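# Glue the cabinet back gap, then return the gun upright

## Task

Lay glue into the gap in the cabinet's back panel, the stretch between the purple tapes, so the bead links the two boards over the gap's entire length, with hardly any glue landing off the gap. Then set the glue gun upright again at its starting spot. The outcome must stay in place without the robot supporting it, and the hands must release everything and pull away at the end.

## Robot and tools

Robot: two arms, left_arm and right_arm, facing each other across a table. Each ends in an identical right-handed five-finger hand, so hand numbers and axes mean the same thing on both arms. Avoid hard contact or pressing between any parts of the two arms, hands included.

Frames. World frame: origin on the table top midway between the arm bases, z up, table at z = 0, left_arm's base toward +y. Results report each hand point's position (m), orientation quaternion (w,x,y,z) and velocities in this frame. The hand point sits 0.05 m in front of the palm, where index pad and thumb tip meet in a pinch. Its own axes: +z along straightened fingers (which reach another 0.06 to 0.07 m), +y out of the palm, +x across the palm toward the little finger. A wrist bracket on the little-finger side sticks out and can collide.

The row (28 numbers, each from -1 to 1, always all 28 even if one arm moves). Order: left_arm dx, dy, dz, rx, ry, rz, then left_gripper little, ring, middle, index, thumb_bend, thumb_turn, force_limit, speed; then the same 14 for right_arm and right_gripper. dx..rz are an offset, not a pose: a target measured in the hand point's own axes from its pose in the latest result that shows it (or from the current pose before any such result, and for the second and later calls in one reply). Scale: 1.0 = 0.6 m or 180 degrees; rx, ry, rz form one rotation vector. All zeros therefore means go back to the reference pose, not stand still. Each step the commanded pose is clipped to within 100 mm and 16 degrees of the measured one.

Hand numbers are absolute targets: fingers +1 straight, -1 curled; thumb_bend +1 straight, -1 bent; thumb_turn +1 beside the palm, -1 across it. A pinch is near index -0.22, thumb_bend -0.75, thumb_turn -0.57. force_limit maps -1..+1 to roughly 0..10 N at the fingertip (0..15 N for thumb motors) and only stops closing. speed maps -1..+1 to near zero..full (full travel 0.6 s). A whole-hand wrap fits objects 0.035 to 0.08 m wide, thumb turned across first. There is no 'no change' value: to keep a hand as is, resend its last eight numbers (or hand_measured plus hand_force_limit and hand_speed if none sent yet). Motors only start when their target changes by 0.01 or more. The gun's trigger is stiff, so a high force_limit helps.

Tools.
execute_actions {"actions": [...], "pictures": bool}: an empty list just reports state (with pictures). One action {"rows": [[28 numbers], ...], "steps": n} runs up to 15 steps of 1/30 s, one row per step, last row repeated; every row counts from the same reference pose. At least 3 steps; the final 3 run after the result is taken. A wait {"steps": n} (up to 300) counts from the last result, including reply time.
move {"target": [28 numbers], "speed": m/s 0.002 to 0.5 (default 0.25; turning up to twice that in rad/s), "stop_force": N 9 to 40}: straight path for each hand point toward its offset target, paths ending together within 0.5 to 10 s. Hand numbers are sent at the start. With stop_force, an arm whose wrist sensor feels that much added push against its motion stops, backs up 2 steps and holds; use it slowly for approaching wood, omit it when pulling away from a surface, and do not rely on it while rotating. The result line 'move:' gives the ending per arm: done, off_target, moving, held, contact or fault, plus limits (paced = pose clipped, held = steps blocked), and each hand point's remaining distance.
wait {"seconds": 0 to 10}: lets time pass with nothing new sent.
zoom_image {"camera": "cam_left_wrist" or "cam_right_wrist", "region": [x0, y0, x1, y1]} pixels, at most 504x504, from the latest image (672x504).
show_instructions {}: shows the reference pages (glue gun images).
finished_scene {"scene": n}: closes and grades the current scene; irreversible.

Result lines: pose and velocity per arm; Wrist force/torque in the end effector's axes (offset up to ~4 N, noise, saturates near 50 N; pressing on a surface reads as force back into the arm); hand_measured, hand_stopped_by (moving, target, force, stalled, fault), hand_load_n (near 0 means grip lost); 'pose unreachable' and HELD mark blocked commands; Hand target shows where the controller is driving; MOTOR HOT warns at 70 °C, braking at 85 °C.

Gluing: glue flows only while the trigger travels inward, amount set by travel distance, so release the trigger fully before each squeeze; about 3 full squeezes are available. The nozzle must be nearly touching and roughly perpendicular to the wood. Keep glue on the gap only.

Avoid: joint torque or 150 N outside force (10 s fault stop), pushing a target past firm contact with a stiff arm, fast touches, dropping the gun, knocking anything off the table. Finish with the gun standing upright where it started, then open the hand and move away.

Each tool is called after "Call:" by a JSON object that holds its "op" and its "data", one argument or row to a line.

Reference images:

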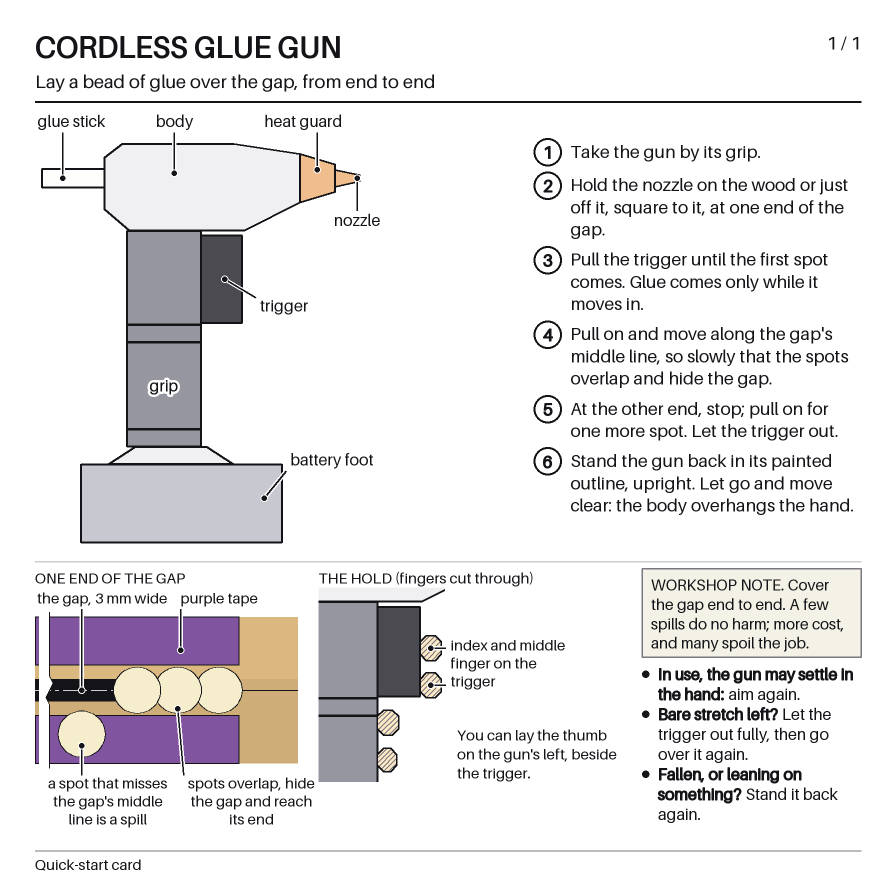

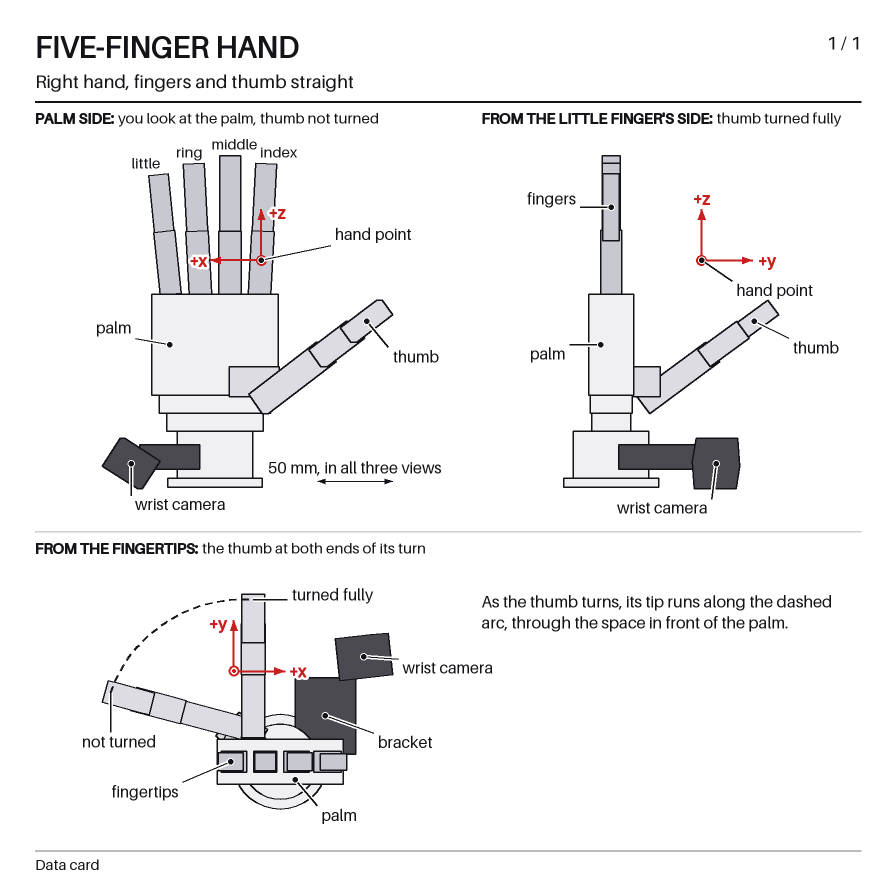

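## Session

Call:
{"op": "execute_actions", "data": {
  "actions": []
}}

Scene clock: 0.00 s of 8600.00 s.
left_arm: end_effector_position=(+0.2719, +0.4443, +0.4711) hand_measured=(+1.000, +1.000, +1.000, +1.000, +1.000, +1.000) hand_load_n=(+0.0, +0.0, +0.0, +0.0, +0.0, +0.0) hand_stopped_by=(target, target, target, target, target, target) hand_force_limit=0.00 hand_speed=-0.80 end_effector_quat_wxyz=(+0.004, +0.330, +0.944, +0.005) end_effector_velocity=(-0.000, -0.000, +0.000) end_effector_angular_velocity=(-0.000, +0.000, -0.000) | right_arm: end_effector_position=(+0.0893, -0.2894, +0.4805) hand_measured=(+1.000, +1.000, +1.000, +1.000, +1.000, +1.000) hand_load_n=(+0.0, +0.0, +0.0, +0.0, +0.0, +0.0) hand_stopped_by=(target, target, target, target, target, target) hand_force_limit=0.00 hand_speed=-0.80 end_effector_quat_wxyz=(-0.003, -0.403, +0.915, -0.004) end_effector_velocity=(-0.001, +0.000, +0.000) end_effector_angular_velocity=(+0.001, +0.002, +0.000)
Joint positions: left_arm=[ 0.556 -1.733  1.372  1.931  1.558 -1.886] | right_arm=[-1.164 -1.717  1.331  1.964  1.579 -1.905]
Joint velocities: left_arm=[-0.001  0.    -0.     0.     0.    -0.001] | right_arm=[ 0.001 -0.     0.     0.001 -0.001  0.   ]
Joint torques (N m, as the arm reports them, + toward a larger angle): no reading
Motor temperatures (°C, as the motors report them): left_arm=[27 28 27 33 36 34] | right_arm=[25 29 28 32 36 34]
Wrist force (N, on the end effector, along its own x y z axes, offset not removed): no reading
Wrist torque (N m, same axes, about the end effector's origin, offset not removed): no reading
Hand target (left_arm): +0.272, +0.444, +0.471; +0.004, +0.330, +0.944, +0.005
Hand target (right_arm): +0.089, -0.289, +0.481; -0.003, -0.403, +0.915, -0.004

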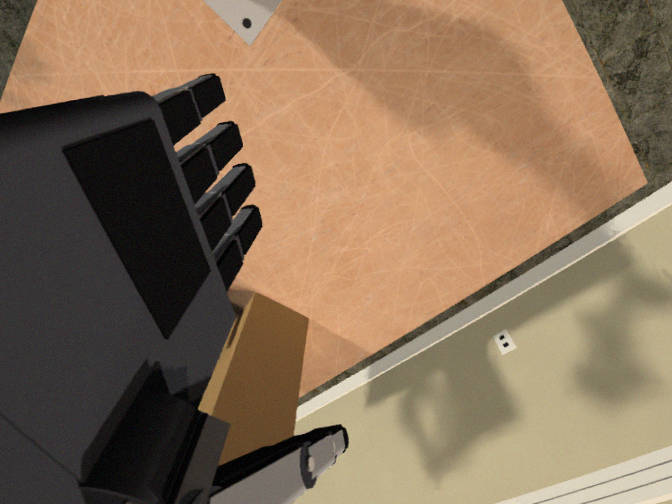

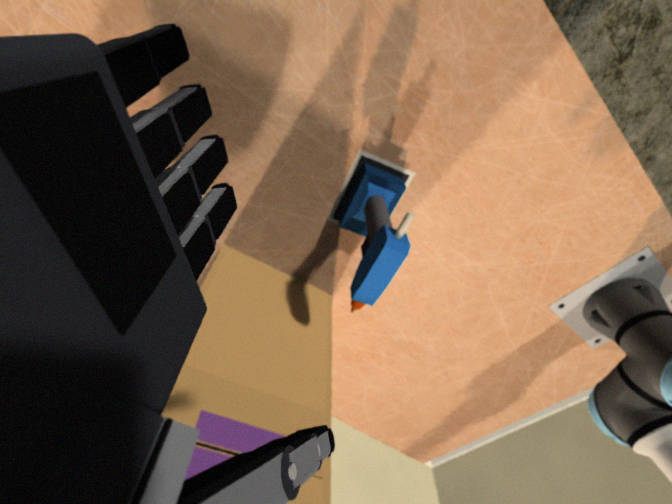

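Call:
{"op": "zoom_image", "data": {
  "camera": "cam_right_wrist",
  "region": [280, 130, 480, 330]
}}

Call:
{"op": "zoom_image", "data": {
  "camera": "cam_right_wrist",
  "region": [150, 354, 350, 504]
}}

Region (280, 130, 480, 330) of cam_right_wrist's 672x504 image, scaled by 2.520, with more detail than that image has.

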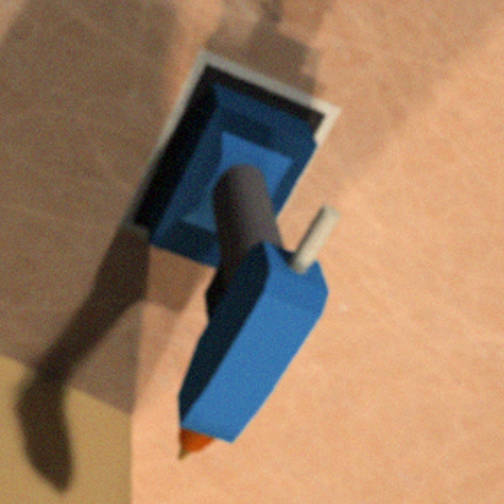

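Region (150, 354, 350, 504) of cam_right_wrist's 672x504 image, scaled by 2.520, with more detail than that image has; it fills the top 378 rows of this view, and the rest is white.

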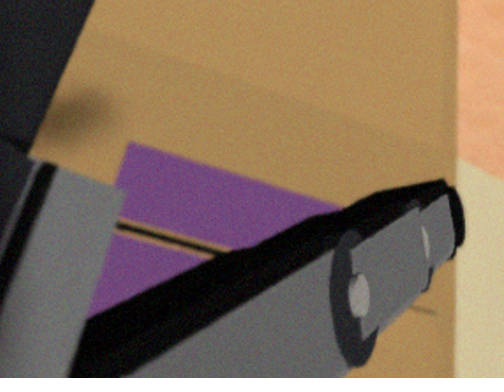

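Call:
{"op": "move", "data": {
  "target": [-0.135,-0.512,0.182,0.0267,-0.1708,0.0965,1,1,1,1,1,1,0,-0.8,-0.2424,-0.0935,0.3842,0.1177,-0.4898,0.1177,1,1,1,1,1,1,0,-0.8],
  "speed": 0.25
}}

Scene clock: 5.53 s of 8600.00 s.
left_arm: end_effector_position=(+0.1449, +0.1548, +0.3581) hand_measured=(+1.000, +1.000, +1.000, +1.000, +1.000, +1.000) hand_load_n=(+0.0, +0.0, +0.0, +0.0, +0.0, +0.0) hand_stopped_by=(target, target, target, target, target, target) hand_force_limit=0.00 hand_speed=-0.80 end_effector_quat_wxyz=(+0.239, +0.456, +0.849, -0.120) end_effector_velocity=(-0.000, -0.001, -0.000) end_effector_angular_velocity=(-0.001, -0.000, -0.000) | right_arm: end_effector_position=(+0.2282, -0.2224, +0.2492) hand_measured=(+1.000, +1.000, +1.000, +1.000, +1.000, +1.000) hand_load_n=(+0.0, +0.0, +0.0, +0.0, +0.0, +0.0) hand_stopped_by=(target, target, target, target, target, target) hand_force_limit=0.00 hand_speed=-0.80 end_effector_quat_wxyz=(+0.693, -0.130, +0.698, +0.123) end_effector_velocity=(+0.002, +0.001, -0.000) end_effector_angular_velocity=(+0.007, -0.013, -0.015)
Joint positions: left_arm=[-0.493 -1.747  1.741  1.299  1.1   -2.553] | right_arm=[-0.915 -1.987  2.615 -0.619  1.954 -1.576]
Joint velocities: left_arm=[ 0.     0.001 -0.    -0.002 -0.001  0.001] | right_arm=[ 0.022  0.026  0.001 -0.043  0.037 -0.003]
Joint torques (N m, as the arm reports them, + toward a larger angle): left_arm=[-10.9   -1.36  -5.36   0.01  -3.05   1.43] | right_arm=[ 9.46  6.25 -6.01 -3.38  2.61 -2.18]
Motor temperatures (°C, as the motors report them): left_arm=[27 28 27 33 36 34] | right_arm=[25 29 28 32 36 34]
Wrist force (N, on the end effector, along its own x y z axes, offset not removed): left_arm=[1.9 -0.8 1.0] | right_arm=[1.4 1.9 1.5]
Wrist torque (N m, same axes, about the end effector's origin, offset not removed): left_arm=[-0.17 -0.39 0.18] | right_arm=[0.34 -0.23 0.19]
Hand target (left_arm): +0.145, +0.155, +0.358; +0.239, +0.456, +0.849, -0.120
Hand target (right_arm): +0.228, -0.222, +0.249; +0.694, -0.130, +0.697, +0.123
Off the commanded pose (left_arm): 0.001 m, 0 deg.
Off the commanded pose (right_arm): 0.000 m, 0 deg.
Kept back: nothing.
move: done
camera_calibration (this result's frames):
cam_left_wrist: T_world_to_cam=[[0.893317, 0.449007, 0.0194554, -0.196255], [0.187832, -0.412327, 0.891462, -0.275082], [0.408294, -0.792704, -0.452677, 0.35786], [0, 0, 0, 1]] pos_world=[0.0808744, 0.258373, 0.411039]
cam_right_wrist: T_world_to_cam=[[-0.356092, 0.931933, 0.0685516, 0.272697], [-0.506963, -0.254294, 0.823604, -0.149971], [0.784976, 0.258525, 0.563008, -0.131573], [0, 0, 0, 1]] pos_world=[0.124357, -0.258257, 0.1789]

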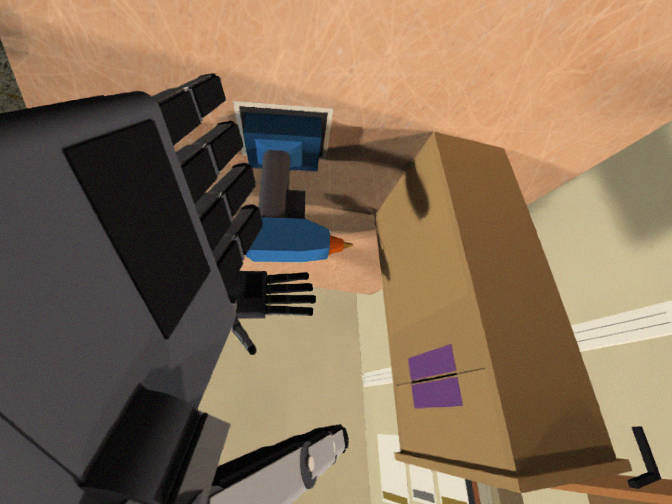

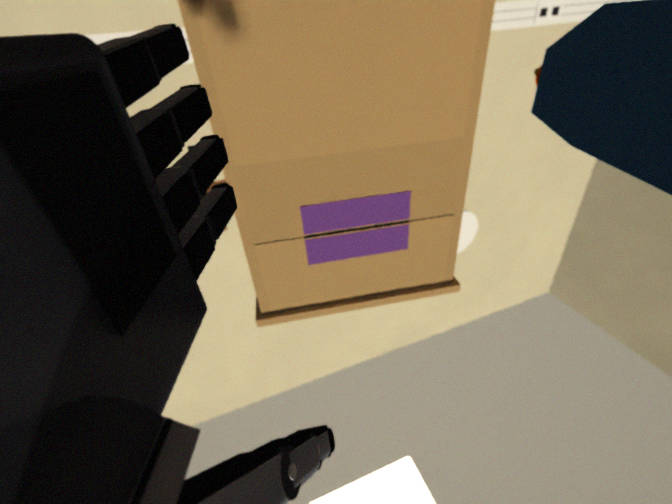

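Call:
{"op": "zoom_image", "data": {
  "camera": "cam_right_wrist",
  "region": [240, 160, 480, 340]
}}

Call:
{"op": "zoom_image", "data": {
  "camera": "cam_left_wrist",
  "region": [210, 80, 410, 280]
}}

Call:
{"op": "zoom_image", "data": {
  "camera": "cam_left_wrist",
  "region": [370, 310, 530, 470]
}}

Region (240, 160, 480, 340) of cam_right_wrist's 672x504 image, scaled by 2.100, with more detail than that image has; it fills the top 378 rows of this view, and the rest is white.

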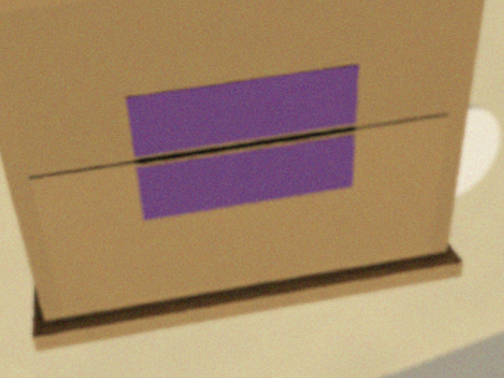

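Region (210, 80, 410, 280) of cam_left_wrist's 672x504 image, scaled by 2.520, with more detail than that image has.

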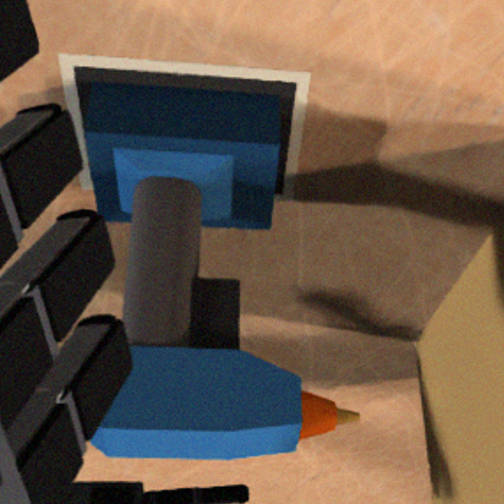

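Region (370, 310, 530, 470) of cam_left_wrist's 672x504 image, scaled by 3.150, with more detail than that image has.

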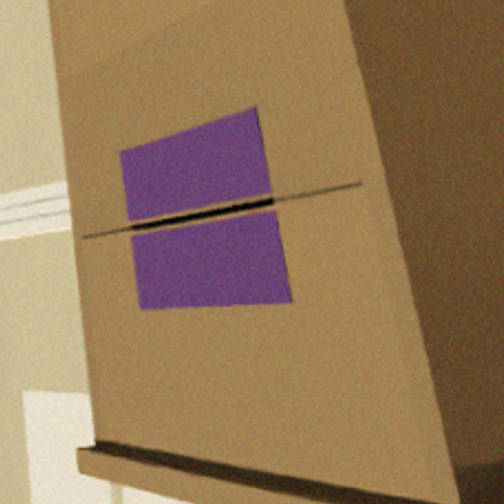

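Call:
{"op": "move", "data": {
  "target": [0,-0.133,0,0,0,0,1,1,1,1,1,1,0,-0.8,0.158,0.063,-0.05,0,0,0,1,1,1,1,1,-1,0,0.5],
  "speed": 0.15
}}

Scene clock: 8.23 s of 8600.00 s.
left_arm: end_effector_position=(+0.0787, +0.1107, +0.3569) hand_measured=(+1.000, +1.000, +1.000, +1.000, +1.000, +1.000) hand_load_n=(+0.0, +0.0, +0.0, +0.0, +0.0, +0.0) hand_stopped_by=(target, target, target, target, target, target) hand_force_limit=0.00 hand_speed=-0.80 end_effector_quat_wxyz=(+0.239, +0.456, +0.849, -0.120) end_effector_velocity=(-0.001, -0.001, +0.000) end_effector_angular_velocity=(+0.000, -0.000, -0.000) | right_arm: end_effector_position=(+0.1864, -0.1987, +0.1544) hand_measured=(+1.000, +1.000, +1.000, +1.000, +1.000, -1.000) hand_load_n=(+0.0, +0.0, +0.0, +0.0, +0.0, +0.0) hand_stopped_by=(target, target, target, target, target, target) hand_force_limit=0.00 hand_speed=0.50 end_effector_quat_wxyz=(+0.693, -0.131, +0.698, +0.124) end_effector_velocity=(+0.000, +0.001, -0.002) end_effector_angular_velocity=(+0.005, -0.008, -0.010)
Joint positions: left_arm=[-0.632 -1.616  1.647  1.335  1.067 -2.706] | right_arm=[-0.619 -1.516  2.683 -1.155  2.249 -1.571]
Joint velocities: left_arm=[-0.002  0.004 -0.003  0.001 -0.001 -0.002] | right_arm=[ 0.015  0.028 -0.003 -0.036  0.024 -0.005]
Joint torques (N m, as the arm reports them, + toward a larger angle): left_arm=[ -9.59  -6.11 -32.2    4.18  -3.12  -1.6 ] | right_arm=[  8.39  -4.39 -20.12  -3.45   2.49  -1.9 ]
Motor temperatures (°C, as the motors report them): left_arm=[27 28 27 33 36 34] | right_arm=[25 29 28 32 36 34]
Wrist force (N, on the end effector, along its own x y z axes, offset not removed): left_arm=[1.3 -3.1 1.4] | right_arm=[0.7 1.2 1.1]
Wrist torque (N m, same axes, about the end effector's origin, offset not removed): left_arm=[-0.65 -0.35 0.14] | right_arm=[0.14 -0.18 0.18]
Hand target (left_arm): +0.079, +0.111, +0.357; +0.239, +0.456, +0.849, -0.120
Hand target (right_arm): +0.186, -0.199, +0.154; +0.693, -0.130, +0.698, +0.124
Off the commanded pose (left_arm): 0.000 m, 0 deg.
Off the commanded pose (right_arm): 0.000 m, 0 deg.
Kept back: nothing.
move: done
camera_calibration (this result's frames):
cam_left_wrist: T_world_to_cam=[[0.893293, 0.449047, 0.0196059, -0.117329], [0.187744, -0.412402, 0.891446, -0.279685], [0.408386, -0.792642, -0.452702, 0.349395], [0, 0, 0, 1]] pos_world=[0.0146296, 0.214289, 0.409796]
cam_right_wrist: T_world_to_cam=[[-0.356968, 0.931571, 0.0689175, 0.242207], [-0.505406, -0.254659, 0.824448, -0.087509], [0.785582, 0.25947, 0.561726, -0.0511791], [0, 0, 0, 1]] pos_world=[0.082438, -0.234639, 0.0842029]

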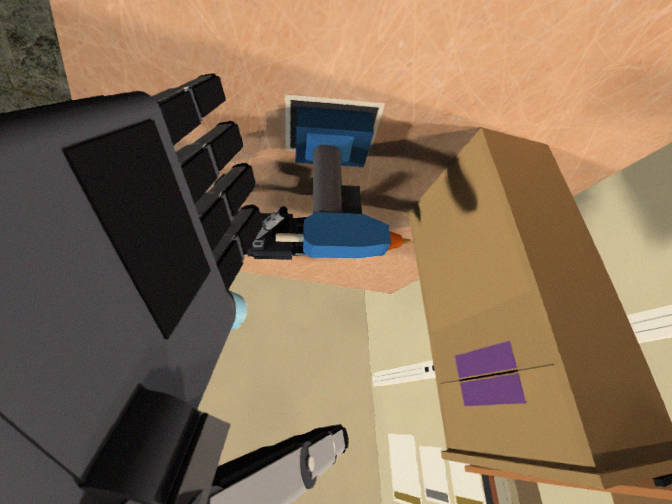

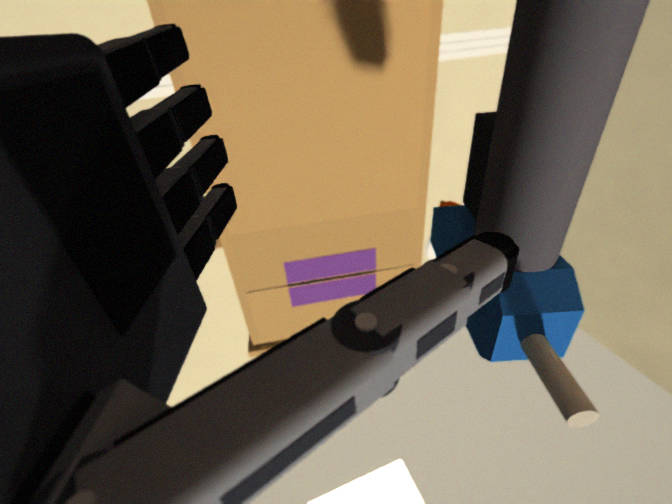

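Call:
{"op": "move", "data": {
  "target": [0,0,0,0,0,0,1,1,1,1,1,1,0,-0.8,0,0.165,0,0,0,0,1,1,1,1,1,-1,0,0.5],
  "speed": 0.08
}}

Scene clock: 10.23 s of 8600.00 s.
left_arm: end_effector_position=(+0.0787, +0.1107, +0.3569) hand_measured=(+1.000, +1.000, +1.000, +1.000, +1.000, +1.000) hand_load_n=(+0.0, +0.0, +0.0, +0.0, +0.0, +0.0) hand_stopped_by=(target, target, target, target, target, target) hand_force_limit=0.00 hand_speed=-0.80 end_effector_quat_wxyz=(+0.239, +0.456, +0.849, -0.120) end_effector_velocity=(-0.000, -0.000, +0.000) end_effector_angular_velocity=(+0.000, -0.001, -0.001) | right_arm: end_effector_position=(+0.1512, -0.1063, +0.1534) hand_measured=(+1.000, +1.000, +1.000, +1.000, +1.000, -1.000) hand_load_n=(+0.0, +0.0, +0.0, +0.0, +0.0, +0.0) hand_stopped_by=(target, target, target, target, target, target) hand_force_limit=0.00 hand_speed=0.50 end_effector_quat_wxyz=(+0.693, -0.131, +0.699, +0.124) end_effector_velocity=(-0.001, +0.002, -0.000) end_effector_angular_velocity=(-0.000, +0.001, -0.001)
Joint positions: left_arm=[-0.632 -1.616  1.647  1.335  1.067 -2.706] | right_arm=[-0.328 -1.311  2.402 -1.073  2.539 -1.564]
Joint velocities: left_arm=[-0.     0.    -0.    -0.    -0.     0.001] | right_arm=[ 0.006  0.005 -0.008  0.004  0.007  0.001]
Joint torques (N m, as the arm reports them, + toward a larger angle): left_arm=[  9.52 -24.91  -5.05   0.     2.11   1.51] | right_arm=[  9.96 -13.79 -20.36   1.36   2.89   2.06]
Motor temperatures (°C, as the motors report them): left_arm=[27 28 27 33 36 34] | right_arm=[25 29 28 32 36 34]
Wrist force (N, on the end effector, along its own x y z axes, offset not removed): left_arm=[3.6 1.8 -1.7] | right_arm=[0.8 2.1 2.7]
Wrist torque (N m, same axes, about the end effector's origin, offset not removed): left_arm=[0.28 -0.44 0.31] | right_arm=[0.27 -0.27 0.19]
Hand target (left_arm): +0.079, +0.111, +0.357; +0.239, +0.456, +0.849, -0.120
Hand target (right_arm): +0.151, -0.106, +0.153; +0.692, -0.131, +0.699, +0.124
Off the commanded pose (left_arm): 0.000 m, 0 deg.
Off the commanded pose (right_arm): 0.000 m, 0 deg.
Kept back: nothing.
move: done
camera_calibration (this result's frames):
cam_left_wrist: T_world_to_cam=[[0.893293, 0.449047, 0.0196076, -0.117329], [0.187742, -0.4124, 0.891448, -0.279686], [0.408389, -0.792643, -0.452699, 0.349394], [0, 0, 0, 1]] pos_world=[0.0146296, 0.214288, 0.409796]
cam_right_wrist: T_world_to_cam=[[-0.357055, 0.931504, 0.0693615, 0.143622], [-0.504912, -0.254944, 0.824662, -0.0811106], [0.78586, 0.259428, 0.561357, -0.0470256], [0, 0, 0, 1]] pos_world=[0.0472828, -0.142263, 0.0833251]

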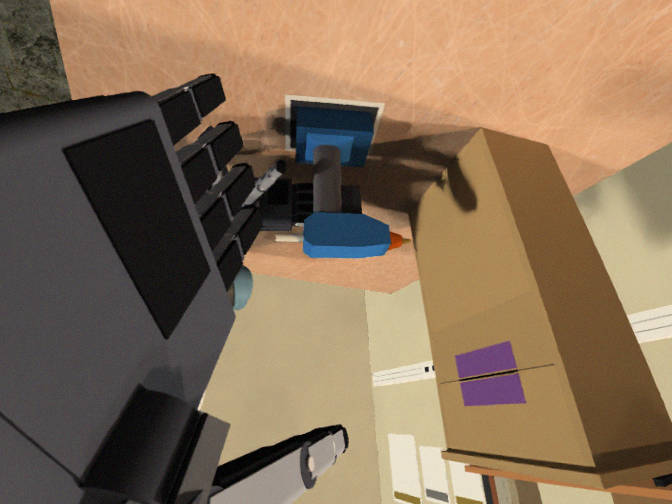

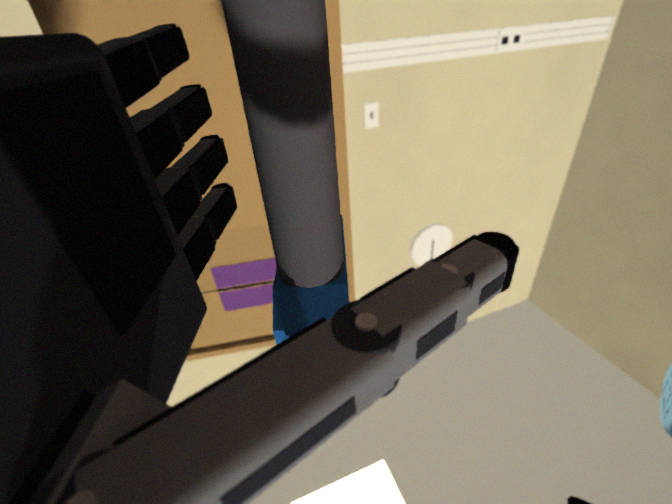

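Call:
{"op": "move", "data": {
  "target": [0,0,0,0,0,0,1,1,1,1,1,1,0,-0.8,-0.001,0.012,0.095,0,0,0,1,1,1,1,1,-1,0,0.5],
  "speed": 0.04
}}

Scene clock: 12.30 s of 8600.00 s.
left_arm: end_effector_position=(+0.0787, +0.1107, +0.3569) hand_measured=(+1.000, +1.000, +1.000, +1.000, +1.000, +1.000) hand_load_n=(+0.0, +0.0, +0.0, +0.0, +0.0, +0.0) hand_stopped_by=(target, target, target, target, target, target) hand_force_limit=0.00 hand_speed=-0.80 end_effector_quat_wxyz=(+0.239, +0.456, +0.849, -0.120) end_effector_velocity=(-0.000, -0.000, +0.000) end_effector_angular_velocity=(-0.000, +0.000, -0.001) | right_arm: end_effector_position=(+0.2018, -0.0796, +0.1534) hand_measured=(+1.000, +1.000, +1.000, +1.000, +1.000, -1.000) hand_load_n=(+0.0, +0.0, +0.0, +0.0, +0.0, +0.0) hand_stopped_by=(target, target, target, target, target, target) hand_force_limit=0.00 hand_speed=0.50 end_effector_quat_wxyz=(+0.693, -0.131, +0.698, +0.124) end_effector_velocity=(+0.002, +0.001, -0.000) end_effector_angular_velocity=(-0.000, +0.000, +0.001)
Joint positions: left_arm=[-0.632 -1.616  1.647  1.335  1.067 -2.706] | right_arm=[-0.462 -1.275  2.343 -1.054  2.405 -1.568]
Joint velocities: left_arm=[-0.     0.    -0.001  0.    -0.     0.   ] | right_arm=[-0.006  0.003 -0.004  0.001 -0.006 -0.   ]
Joint torques (N m, as the arm reports them, + toward a larger angle): left_arm=[  8.7  -25.09  -6.4    0.19   1.55   1.47] | right_arm=[-10.96 -16.35 -20.66   1.03  -1.56  -2.  ]
Motor temperatures (°C, as the motors report them): left_arm=[27 28 27 33 36 34] | right_arm=[25 29 28 32 36 34]
Wrist force (N, on the end effector, along its own x y z axes, offset not removed): left_arm=[1.1 -1.5 3.2] | right_arm=[1.6 1.0 0.3]
Wrist torque (N m, same axes, about the end effector's origin, offset not removed): left_arm=[-0.55 -0.44 0.00] | right_arm=[0.20 -0.32 0.12]
Hand target (left_arm): +0.079, +0.111, +0.357; +0.239, +0.456, +0.849, -0.120
Hand target (right_arm): +0.202, -0.079, +0.153; +0.693, -0.131, +0.698, +0.124
Off the commanded pose (left_arm): 0.000 m, 0 deg.
Off the commanded pose (right_arm): 0.000 m, 0 deg.
Kept back: nothing.
move: done
camera_calibration (this result's frames):
cam_left_wrist: T_world_to_cam=[[0.893293, 0.449047, 0.0196061, -0.117329], [0.187744, -0.412403, 0.891446, -0.279685], [0.408387, -0.792642, -0.452702, 0.349395], [0, 0, 0, 1]] pos_world=[0.0146296, 0.214289, 0.409796]
cam_right_wrist: T_world_to_cam=[[-0.357046, 0.931523, 0.0691641, 0.136837], [-0.505175, -0.25485, 0.82453, -0.0486725], [0.785695, 0.259455, 0.561575, -0.0936643], [0, 0, 0, 1]] pos_world=[0.0978606, -0.11557, 0.0832673]

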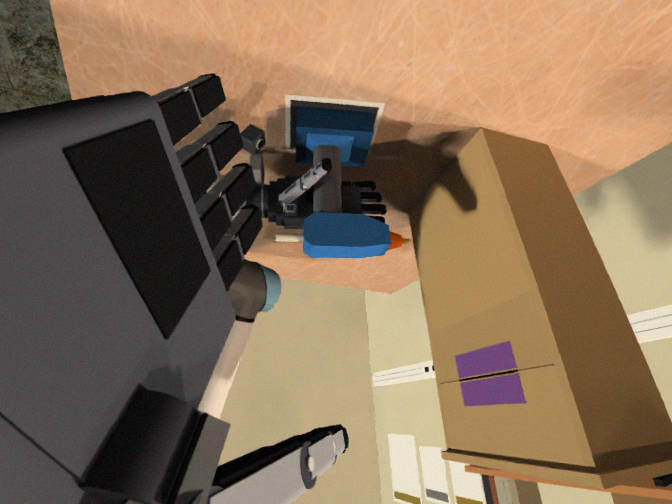

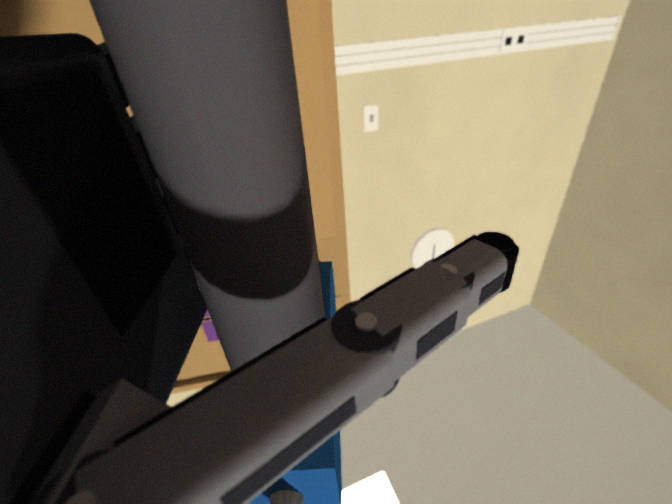

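Call:
{"op": "zoom_image", "data": {
  "camera": "cam_left_wrist",
  "region": [230, 90, 430, 290]
}}

Region (230, 90, 430, 290) of cam_left_wrist's 672x504 image, scaled by 2.520, with more detail than that image has.

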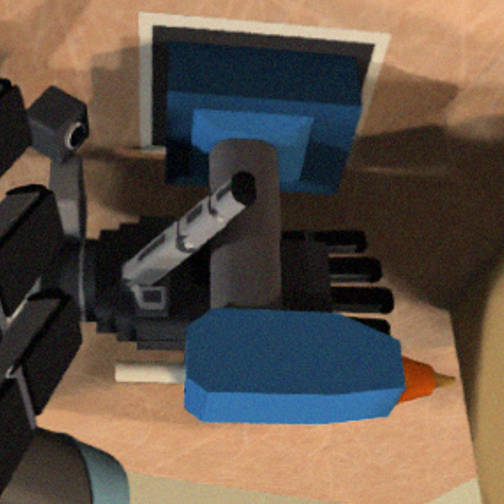

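Call:
{"op": "move", "data": {
  "target": [0,0,0,0,0,0,1,1,1,1,1,1,0,-0.8,-0.001,0.006,0.02,0,0,0,1,1,1,1,1,-1,0,0.5],
  "speed": 0.02
}}

Call:
{"op": "move", "data": {
  "target": [0,0,0,0,0,0,1,1,1,1,1,1,0,-0.8,0,0,0,0,0,0,-1,-1,1,1,-1,-1,0.8,-0.8]
}}

Scene clock: 13.43 s of 8600.00 s.
left_arm: end_effector_position=(+0.0787, +0.1107, +0.3569) hand_measured=(+1.000, +1.000, +1.000, +1.000, +1.000, +1.000) hand_load_n=(+0.0, +0.0, +0.0, +0.0, +0.0, +0.0) hand_stopped_by=(target, target, target, target, target, target) hand_force_limit=0.00 hand_speed=-0.80 end_effector_quat_wxyz=(+0.239, +0.456, +0.849, -0.120) end_effector_velocity=(-0.000, -0.000, +0.000) end_effector_angular_velocity=(-0.001, -0.000, -0.001) | right_arm: end_effector_position=(+0.2115, -0.0723, +0.1538) hand_measured=(+1.000, +1.000, +1.000, +1.000, +1.000, -1.000) hand_load_n=(+0.0, +0.0, +0.0, +0.0, +0.0, +0.0) hand_stopped_by=(target, target, target, target, target, target) hand_force_limit=0.00 hand_speed=0.50 end_effector_quat_wxyz=(+0.693, -0.131, +0.698, +0.124) end_effector_velocity=(+0.002, +0.002, -0.000) end_effector_angular_velocity=(-0.001, +0.000, -0.000)
Joint positions: left_arm=[-0.632 -1.616  1.647  1.335  1.067 -2.706] | right_arm=[-0.482 -1.264  2.323 -1.045  2.386 -1.568]
Joint velocities: left_arm=[-0.001  0.    -0.     0.    -0.001 -0.   ] | right_arm=[-0.004  0.003 -0.005  0.002 -0.004  0.   ]
Joint torques (N m, as the arm reports them, + toward a larger angle): left_arm=[  8.73 -25.12  -5.69   0.36   1.46   1.35] | right_arm=[ -9.99 -16.79 -21.26   0.86  -1.67  -1.97]
Motor temperatures (°C, as the motors report them): left_arm=[27 28 27 33 36 34] | right_arm=[25 29 28 32 36 34]
Wrist force (N, on the end effector, along its own x y z axes, offset not removed): left_arm=[4.0 -1.4 0.1] | right_arm=[1.3 0.6 1.2]
Wrist torque (N m, same axes, about the end effector's origin, offset not removed): left_arm=[-0.24 -0.70 0.29] | right_arm=[0.18 -0.29 0.21]
Hand target (left_arm): +0.079, +0.111, +0.357; +0.239, +0.456, +0.849, -0.120
Hand target (right_arm): +0.212, -0.072, +0.154; +0.693, -0.131, +0.698, +0.124
Off the commanded pose (left_arm): 0.000 m, 0 deg.
Off the commanded pose (right_arm): 0.000 m, 0 deg.
Kept back: nothing.
move: done
camera_calibration (this result's frames):
cam_left_wrist: T_world_to_cam=[[0.893293, 0.449047, 0.019606, -0.117329], [0.187744, -0.412402, 0.891446, -0.279685], [0.408387, -0.792642, -0.452702, 0.349395], [0, 0, 0, 1]] pos_world=[0.0146296, 0.214289, 0.409796]
cam_right_wrist: T_world_to_cam=[[-0.357038, 0.931528, 0.0691304, 0.133393], [-0.505221, -0.25483, 0.824508, -0.0422522], [0.785669, 0.259454, 0.561612, -0.103422], [0, 0, 0, 1]] pos_world=[0.107535, -0.108194, 0.0836988]

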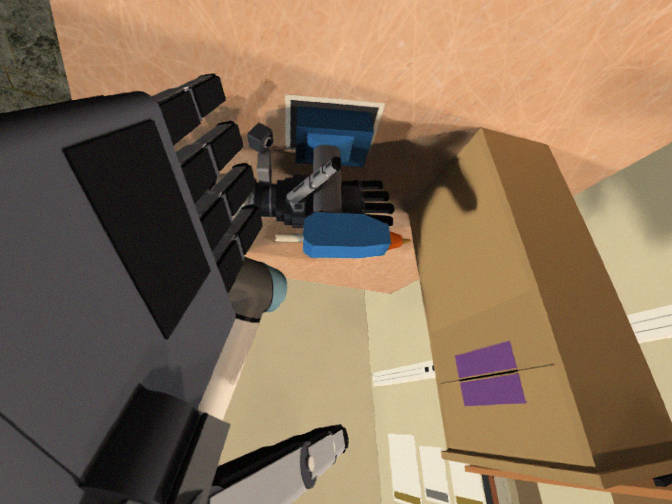

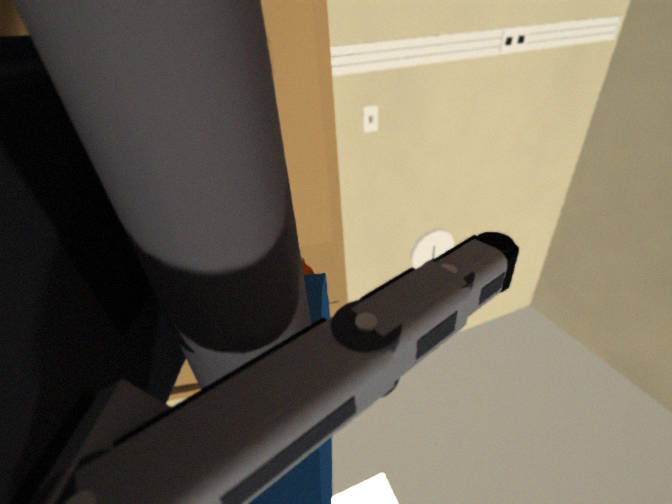

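Scene clock: 18.43 s of 8600.00 s.
left_arm: end_effector_position=(+0.0787, +0.1107, +0.3569) hand_measured=(+1.000, +1.000, +1.000, +1.000, +1.000, +1.000) hand_load_n=(+0.0, +0.0, +0.0, +0.0, +0.0, +0.0) hand_stopped_by=(target, target, target, target, target, target) hand_force_limit=0.00 hand_speed=-0.80 end_effector_quat_wxyz=(+0.239, +0.456, +0.849, -0.120) end_effector_velocity=(-0.000, -0.000, +0.000) end_effector_angular_velocity=(-0.000, +0.000, -0.001) | right_arm: end_effector_position=(+0.2115, -0.0723, +0.1538) hand_measured=(-0.632, -0.632, +1.000, +1.000, -0.030, -1.000) hand_load_n=(+0.0, +0.0, +0.0, +0.0, +0.0, +0.0) hand_stopped_by=(moving, moving, target, target, moving, target) hand_force_limit=0.80 hand_speed=-0.80 end_effector_quat_wxyz=(+0.693, -0.131, +0.698, +0.124) end_effector_velocity=(+0.000, -0.000, -0.000) end_effector_angular_velocity=(-0.001, +0.000, -0.000)
Joint positions: left_arm=[-0.632 -1.616  1.647  1.335  1.067 -2.706] | right_arm=[-0.482 -1.264  2.323 -1.045  2.386 -1.568]
Joint velocities: left_arm=[-0. -0. -0.  0.  0.  0.] | right_arm=[-0.001  0.     0.     0.001 -0.001  0.   ]
Joint torques (N m, as the arm reports them, + toward a larger angle): left_arm=[  9.55 -24.93  -5.85   0.21   1.64   1.31] | right_arm=[  9.27 -35.21  -0.04  -3.35   2.37  -1.83]
Motor temperatures (°C, as the motors report them): left_arm=[27 28 27 33 36 34] | right_arm=[25 29 28 32 36 34]
Wrist force (N, on the end effector, along its own x y z axes, offset not removed): left_arm=[0.9 -2.7 -0.3] | right_arm=[2.5 1.1 1.8]
Wrist torque (N m, same axes, about the end effector's origin, offset not removed): left_arm=[-0.45 -0.27 0.20] | right_arm=[0.16 -0.50 0.34]
Hand target (left_arm): +0.079, +0.111, +0.357; +0.239, +0.456, +0.849, -0.120
Hand target (right_arm): +0.211, -0.072, +0.154; +0.693, -0.131, +0.698, +0.124
Off the commanded pose (left_arm): 0.000 m, 0 deg.
Off the commanded pose (right_arm): 0.000 m, 0 deg.
Kept back: nothing.
move: moving (right_arm; no rest 5 s after the path's end)
camera_calibration (this result's frames):
cam_left_wrist: T_world_to_cam=[[0.893293, 0.449047, 0.0196059, -0.117329], [0.187744, -0.412403, 0.891446, -0.279684], [0.408386, -0.792642, -0.452702, 0.349395], [0, 0, 0, 1]] pos_world=[0.0146295, 0.214289, 0.409796]
cam_right_wrist: T_world_to_cam=[[-0.357038, 0.931529, 0.0691287, 0.133394], [-0.505222, -0.254829, 0.824508, -0.042252], [0.785669, 0.259455, 0.561612, -0.103422], [0, 0, 0, 1]] pos_world=[0.107535, -0.108194, 0.0836987]

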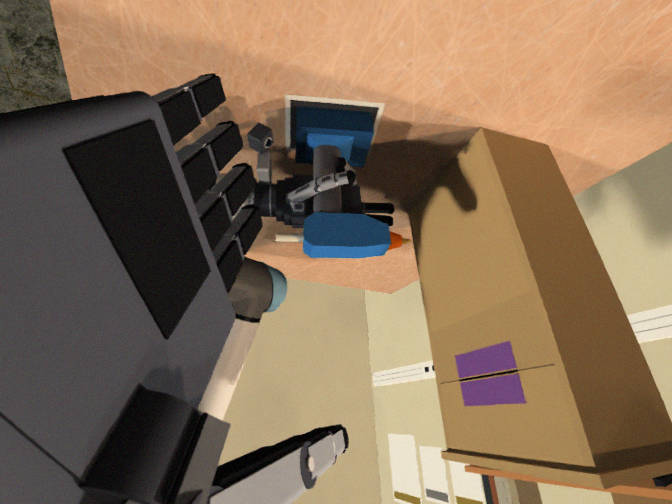

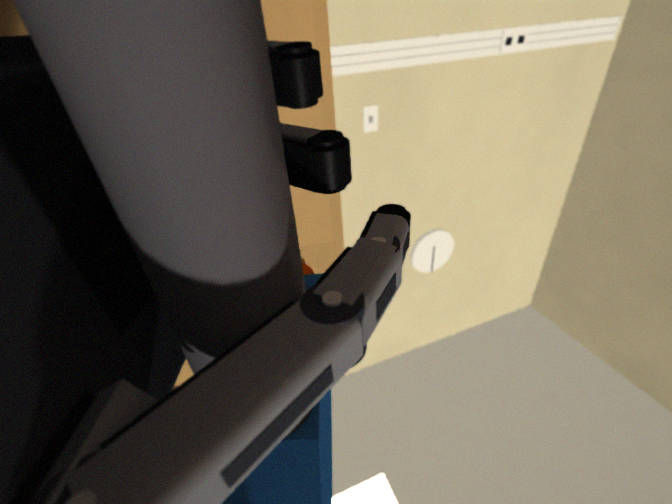

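Call:
{"op": "wait", "data": {
  "seconds": 3
}}

Scene clock: 21.53 s of 8600.00 s.
left_arm: end_effector_position=(+0.0787, +0.1107, +0.3569) hand_measured=(+1.000, +1.000, +1.000, +1.000, +1.000, +1.000) hand_load_n=(+0.0, +0.0, +0.0, +0.0, +0.0, +0.0) hand_stopped_by=(target, target, target, target, target, target) hand_force_limit=0.00 hand_speed=-0.80 end_effector_quat_wxyz=(+0.239, +0.456, +0.849, -0.120) end_effector_velocity=(-0.000, -0.000, +0.000) end_effector_angular_velocity=(+0.000, -0.001, -0.001) | right_arm: end_effector_position=(+0.2115, -0.0723, +0.1538) hand_measured=(-0.896, -0.884, +1.000, +1.000, -0.432, -1.000) hand_load_n=(+9.5, +8.0, +0.0, +0.0, +13.5, +5.0) hand_stopped_by=(force, force, target, target, force, target) hand_force_limit=0.80 hand_speed=-0.80 end_effector_quat_wxyz=(+0.693, -0.131, +0.698, +0.124) end_effector_velocity=(-0.000, +0.000, -0.000) end_effector_angular_velocity=(-0.001, +0.000, +0.001)
Joint positions: left_arm=[-0.632 -1.616  1.647  1.335  1.067 -2.706] | right_arm=[-0.482 -1.264  2.323 -1.045  2.386 -1.568]
Joint velocities: left_arm=[-0.    -0.    -0.     0.    -0.     0.001] | right_arm=[ 0.001  0.     0.     0.    -0.001 -0.   ]
Joint torques (N m, as the arm reports them, + toward a larger angle): left_arm=[  8.85 -25.26  -4.94   0.35   1.39   1.33] | right_arm=[  7.49 -14.39  -2.34   1.77   2.32  -1.15]
Motor temperatures (°C, as the motors report them): left_arm=[27 28 27 33 36 34] | right_arm=[25 29 28 32 36 34]
Wrist force (N, on the end effector, along its own x y z axes, offset not removed): left_arm=[2.3 -1.8 -1.1] | right_arm=[-4.3 1.7 2.7]
Wrist torque (N m, same axes, about the end effector's origin, offset not removed): left_arm=[-0.16 -0.41 -0.13] | right_arm=[0.25 -0.96 0.54]
Hand target (left_arm): +0.079, +0.111, +0.357; +0.239, +0.456, +0.849, -0.120
Hand target (right_arm): +0.211, -0.072, +0.154; +0.693, -0.131, +0.698, +0.124
Off the commanded pose (left_arm): 0.000 m, 0 deg.
Off the commanded pose (right_arm): 0.000 m, 0 deg.
Kept back: nothing.
Steps of this call (steps 1 to 93: nothing new was sent). Readings (end_effector_position | what the end effector reports):
1: left_arm (+0.0787, +0.1107, +0.3569) | right_arm (+0.2115, -0.0723, +0.1538) | left_arm hand_measured=(+1.000, +1.000, +1.000, +1.000, +1.000, +1.000) hand_load_n=(+0.0, +0.0, +0.0, +0.0, +0.0, +0.0) hand_stopped_by=(target, target, target, target, target, target) hand_force_limit=0.00 hand_speed=-0.80 | right_arm hand_measured=(-0.644, -0.644, +1.000, +1.000, -0.038, -1.000) hand_load_n=(+0.0, +0.0, +0.0, +0.0, +0.0, +0.0) hand_stopped_by=(moving, moving, target, target, moving, target) hand_force_limit=0.80 hand_speed=-0.80
2: left_arm (+0.0787, +0.1107, +0.3569) | right_arm (+0.2115, -0.0723, +0.1538) | left_arm hand_measured=(+1.000, +1.000, +1.000, +1.000, +1.000, +1.000) hand_load_n=(+0.0, +0.0, +0.0, +0.0, +0.0, +0.0) hand_stopped_by=(target, target, target, target, target, target) hand_force_limit=0.00 hand_speed=-0.80 | right_arm hand_measured=(-0.654, -0.654, +1.000, +1.000, -0.044, -1.000) hand_load_n=(+0.0, +0.0, +0.0, +0.0, +0.0, +0.0) hand_stopped_by=(moving, moving, target, target, moving, target) hand_force_limit=0.80 hand_speed=-0.80
4: left_arm (+0.0787, +0.1107, +0.3569) | right_arm (+0.2115, -0.0723, +0.1538) | left_arm hand_measured=(+1.000, +1.000, +1.000, +1.000, +1.000, +1.000) hand_load_n=(+0.0, +0.0, +0.0, +0.0, +0.0, +0.0) hand_stopped_by=(target, target, target, target, target, target) hand_force_limit=0.00 hand_speed=-0.80 | right_arm hand_measured=(-0.676, -0.676, +1.000, +1.000, -0.058, -1.000) hand_load_n=(+0.0, +0.0, +0.0, +0.0, +0.0, +0.0) hand_stopped_by=(moving, moving, target, target, moving, target) hand_force_limit=0.80 hand_speed=-0.80
8: left_arm (+0.0787, +0.1107, +0.3569) | right_arm (+0.2115, -0.0723, +0.1538) | left_arm hand_measured=(+1.000, +1.000, +1.000, +1.000, +1.000, +1.000) hand_load_n=(+0.0, +0.0, +0.0, +0.0, +0.0, +0.0) hand_stopped_by=(target, target, target, target, target, target) hand_force_limit=0.00 hand_speed=-0.80 | right_arm hand_measured=(-0.722, -0.722, +1.000, +1.000, -0.086, -1.000) hand_load_n=(+0.5, +0.5, +0.0, +0.0, +0.0, +0.0) hand_stopped_by=(moving, moving, target, target, moving, target) hand_force_limit=0.80 hand_speed=-0.80
93: the state above
camera_calibration (this result's frames):
cam_left_wrist: T_world_to_cam=[[0.893293, 0.449047, 0.0196056, -0.117329], [0.187744, -0.412402, 0.891446, -0.279685], [0.408386, -0.792642, -0.452702, 0.349395], [0, 0, 0, 1]] pos_world=[0.0146296, 0.214289, 0.409796]
cam_right_wrist: T_world_to_cam=[[-0.357039, 0.931528, 0.0691214, 0.133395], [-0.505218, -0.254822, 0.824512, -0.042252], [0.78567, 0.259462, 0.561607, -0.103418], [0, 0, 0, 1]] pos_world=[0.107533, -0.108195, 0.083697]

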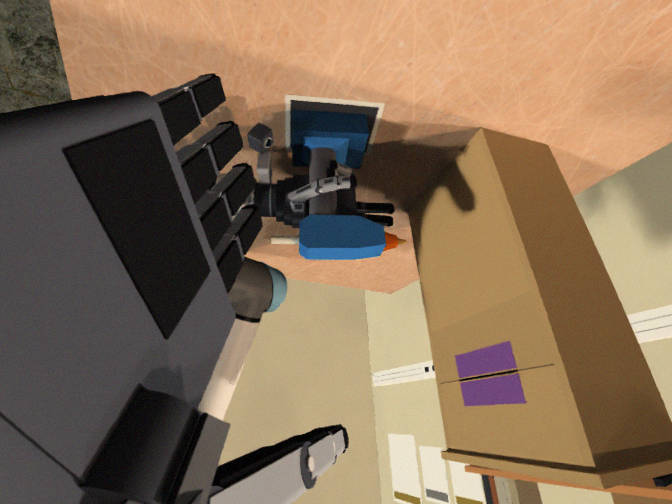

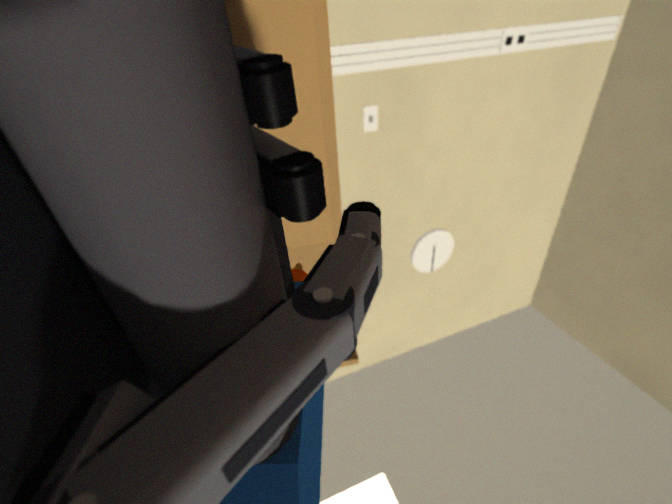

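Call:
{"op": "move", "data": {
  "target": [0,0,0,0,0,0,1,1,1,1,1,1,0,-0.8,-0.1,0,0,0,0,0,-1,-1,0,0,-1,-1,-0.8,-0.5],
  "speed": 0.05
}}

Scene clock: 23.40 s of 8600.00 s.
left_arm: end_effector_position=(+0.0787, +0.1107, +0.3569) hand_measured=(+1.000, +1.000, +1.000, +1.000, +1.000, +1.000) hand_load_n=(+0.0, +0.0, +0.0, +0.0, +0.0, +0.0) hand_stopped_by=(target, target, target, target, target, target) hand_force_limit=0.00 hand_speed=-0.80 end_effector_quat_wxyz=(+0.239, +0.456, +0.849, -0.120) end_effector_velocity=(-0.000, +0.000, -0.000) end_effector_angular_velocity=(+0.000, +0.000, -0.000) | right_arm: end_effector_position=(+0.2118, -0.0716, +0.2136) hand_measured=(-0.896, -0.886, +0.000, +0.000, -0.432, -1.000) hand_load_n=(+6.0, +7.5, +0.0, +0.0, +11.0, +6.5) hand_stopped_by=(force, force, target, target, force, target) hand_force_limit=-0.80 hand_speed=-0.50 end_effector_quat_wxyz=(+0.693, -0.131, +0.698, +0.124) end_effector_velocity=(-0.001, +0.000, +0.002) end_effector_angular_velocity=(-0.001, +0.001, +0.002)
Joint positions: left_arm=[-0.632 -1.616  1.647  1.335  1.067 -2.706] | right_arm=[-0.482 -1.417  2.276 -0.845  2.385 -1.568]
Joint velocities: left_arm=[-0. -0.  0.  0.  0.  0.] | right_arm=[ 0.001 -0.006 -0.003  0.011 -0.001  0.001]
Joint torques (N m, as the arm reports them, + toward a larger angle): left_arm=[  8.73 -25.52  -5.21   0.34   1.46   1.41] | right_arm=[ -6.31 -36.36 -28.26  -0.29  -0.85   2.3 ]
Motor temperatures (°C, as the motors report them): left_arm=[27 28 27 33 36 34] | right_arm=[25 29 28 32 36 34]
Wrist force (N, on the end effector, along its own x y z axes, offset not removed): left_arm=[1.8 -2.0 -1.2] | right_arm=[8.8 0.7 2.2]
Wrist torque (N m, same axes, about the end effector's origin, offset not removed): left_arm=[-0.31 -0.17 0.07] | right_arm=[0.08 -0.54 0.38]
Hand target (left_arm): +0.079, +0.111, +0.357; +0.239, +0.456, +0.849, -0.120
Hand target (right_arm): +0.212, -0.072, +0.214; +0.693, -0.131, +0.698, +0.124
Off the commanded pose (left_arm): 0.000 m, 0 deg.
Off the commanded pose (right_arm): 0.000 m, 0 deg.
Kept back: nothing.
move: done
camera_calibration (this result's frames):
cam_left_wrist: T_world_to_cam=[[0.893293, 0.449047, 0.0196055, -0.117328], [0.187744, -0.412402, 0.891446, -0.279685], [0.408386, -0.792642, -0.452702, 0.349395], [0, 0, 0, 1]] pos_world=[0.0146296, 0.214289, 0.409796]
cam_right_wrist: T_world_to_cam=[[-0.357051, 0.931526, 0.069089, 0.128777], [-0.505323, -0.254835, 0.824444, -0.0911443], [0.785598, 0.259456, 0.561711, -0.137473], [0, 0, 0, 1]] pos_world=[0.107921, -0.107518, 0.143466]

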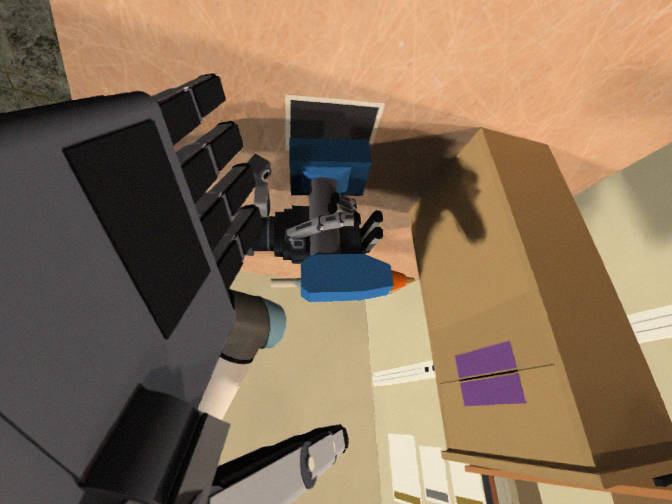

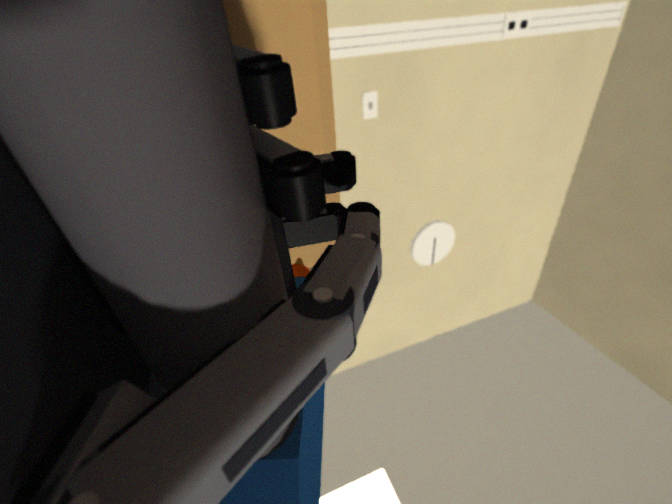

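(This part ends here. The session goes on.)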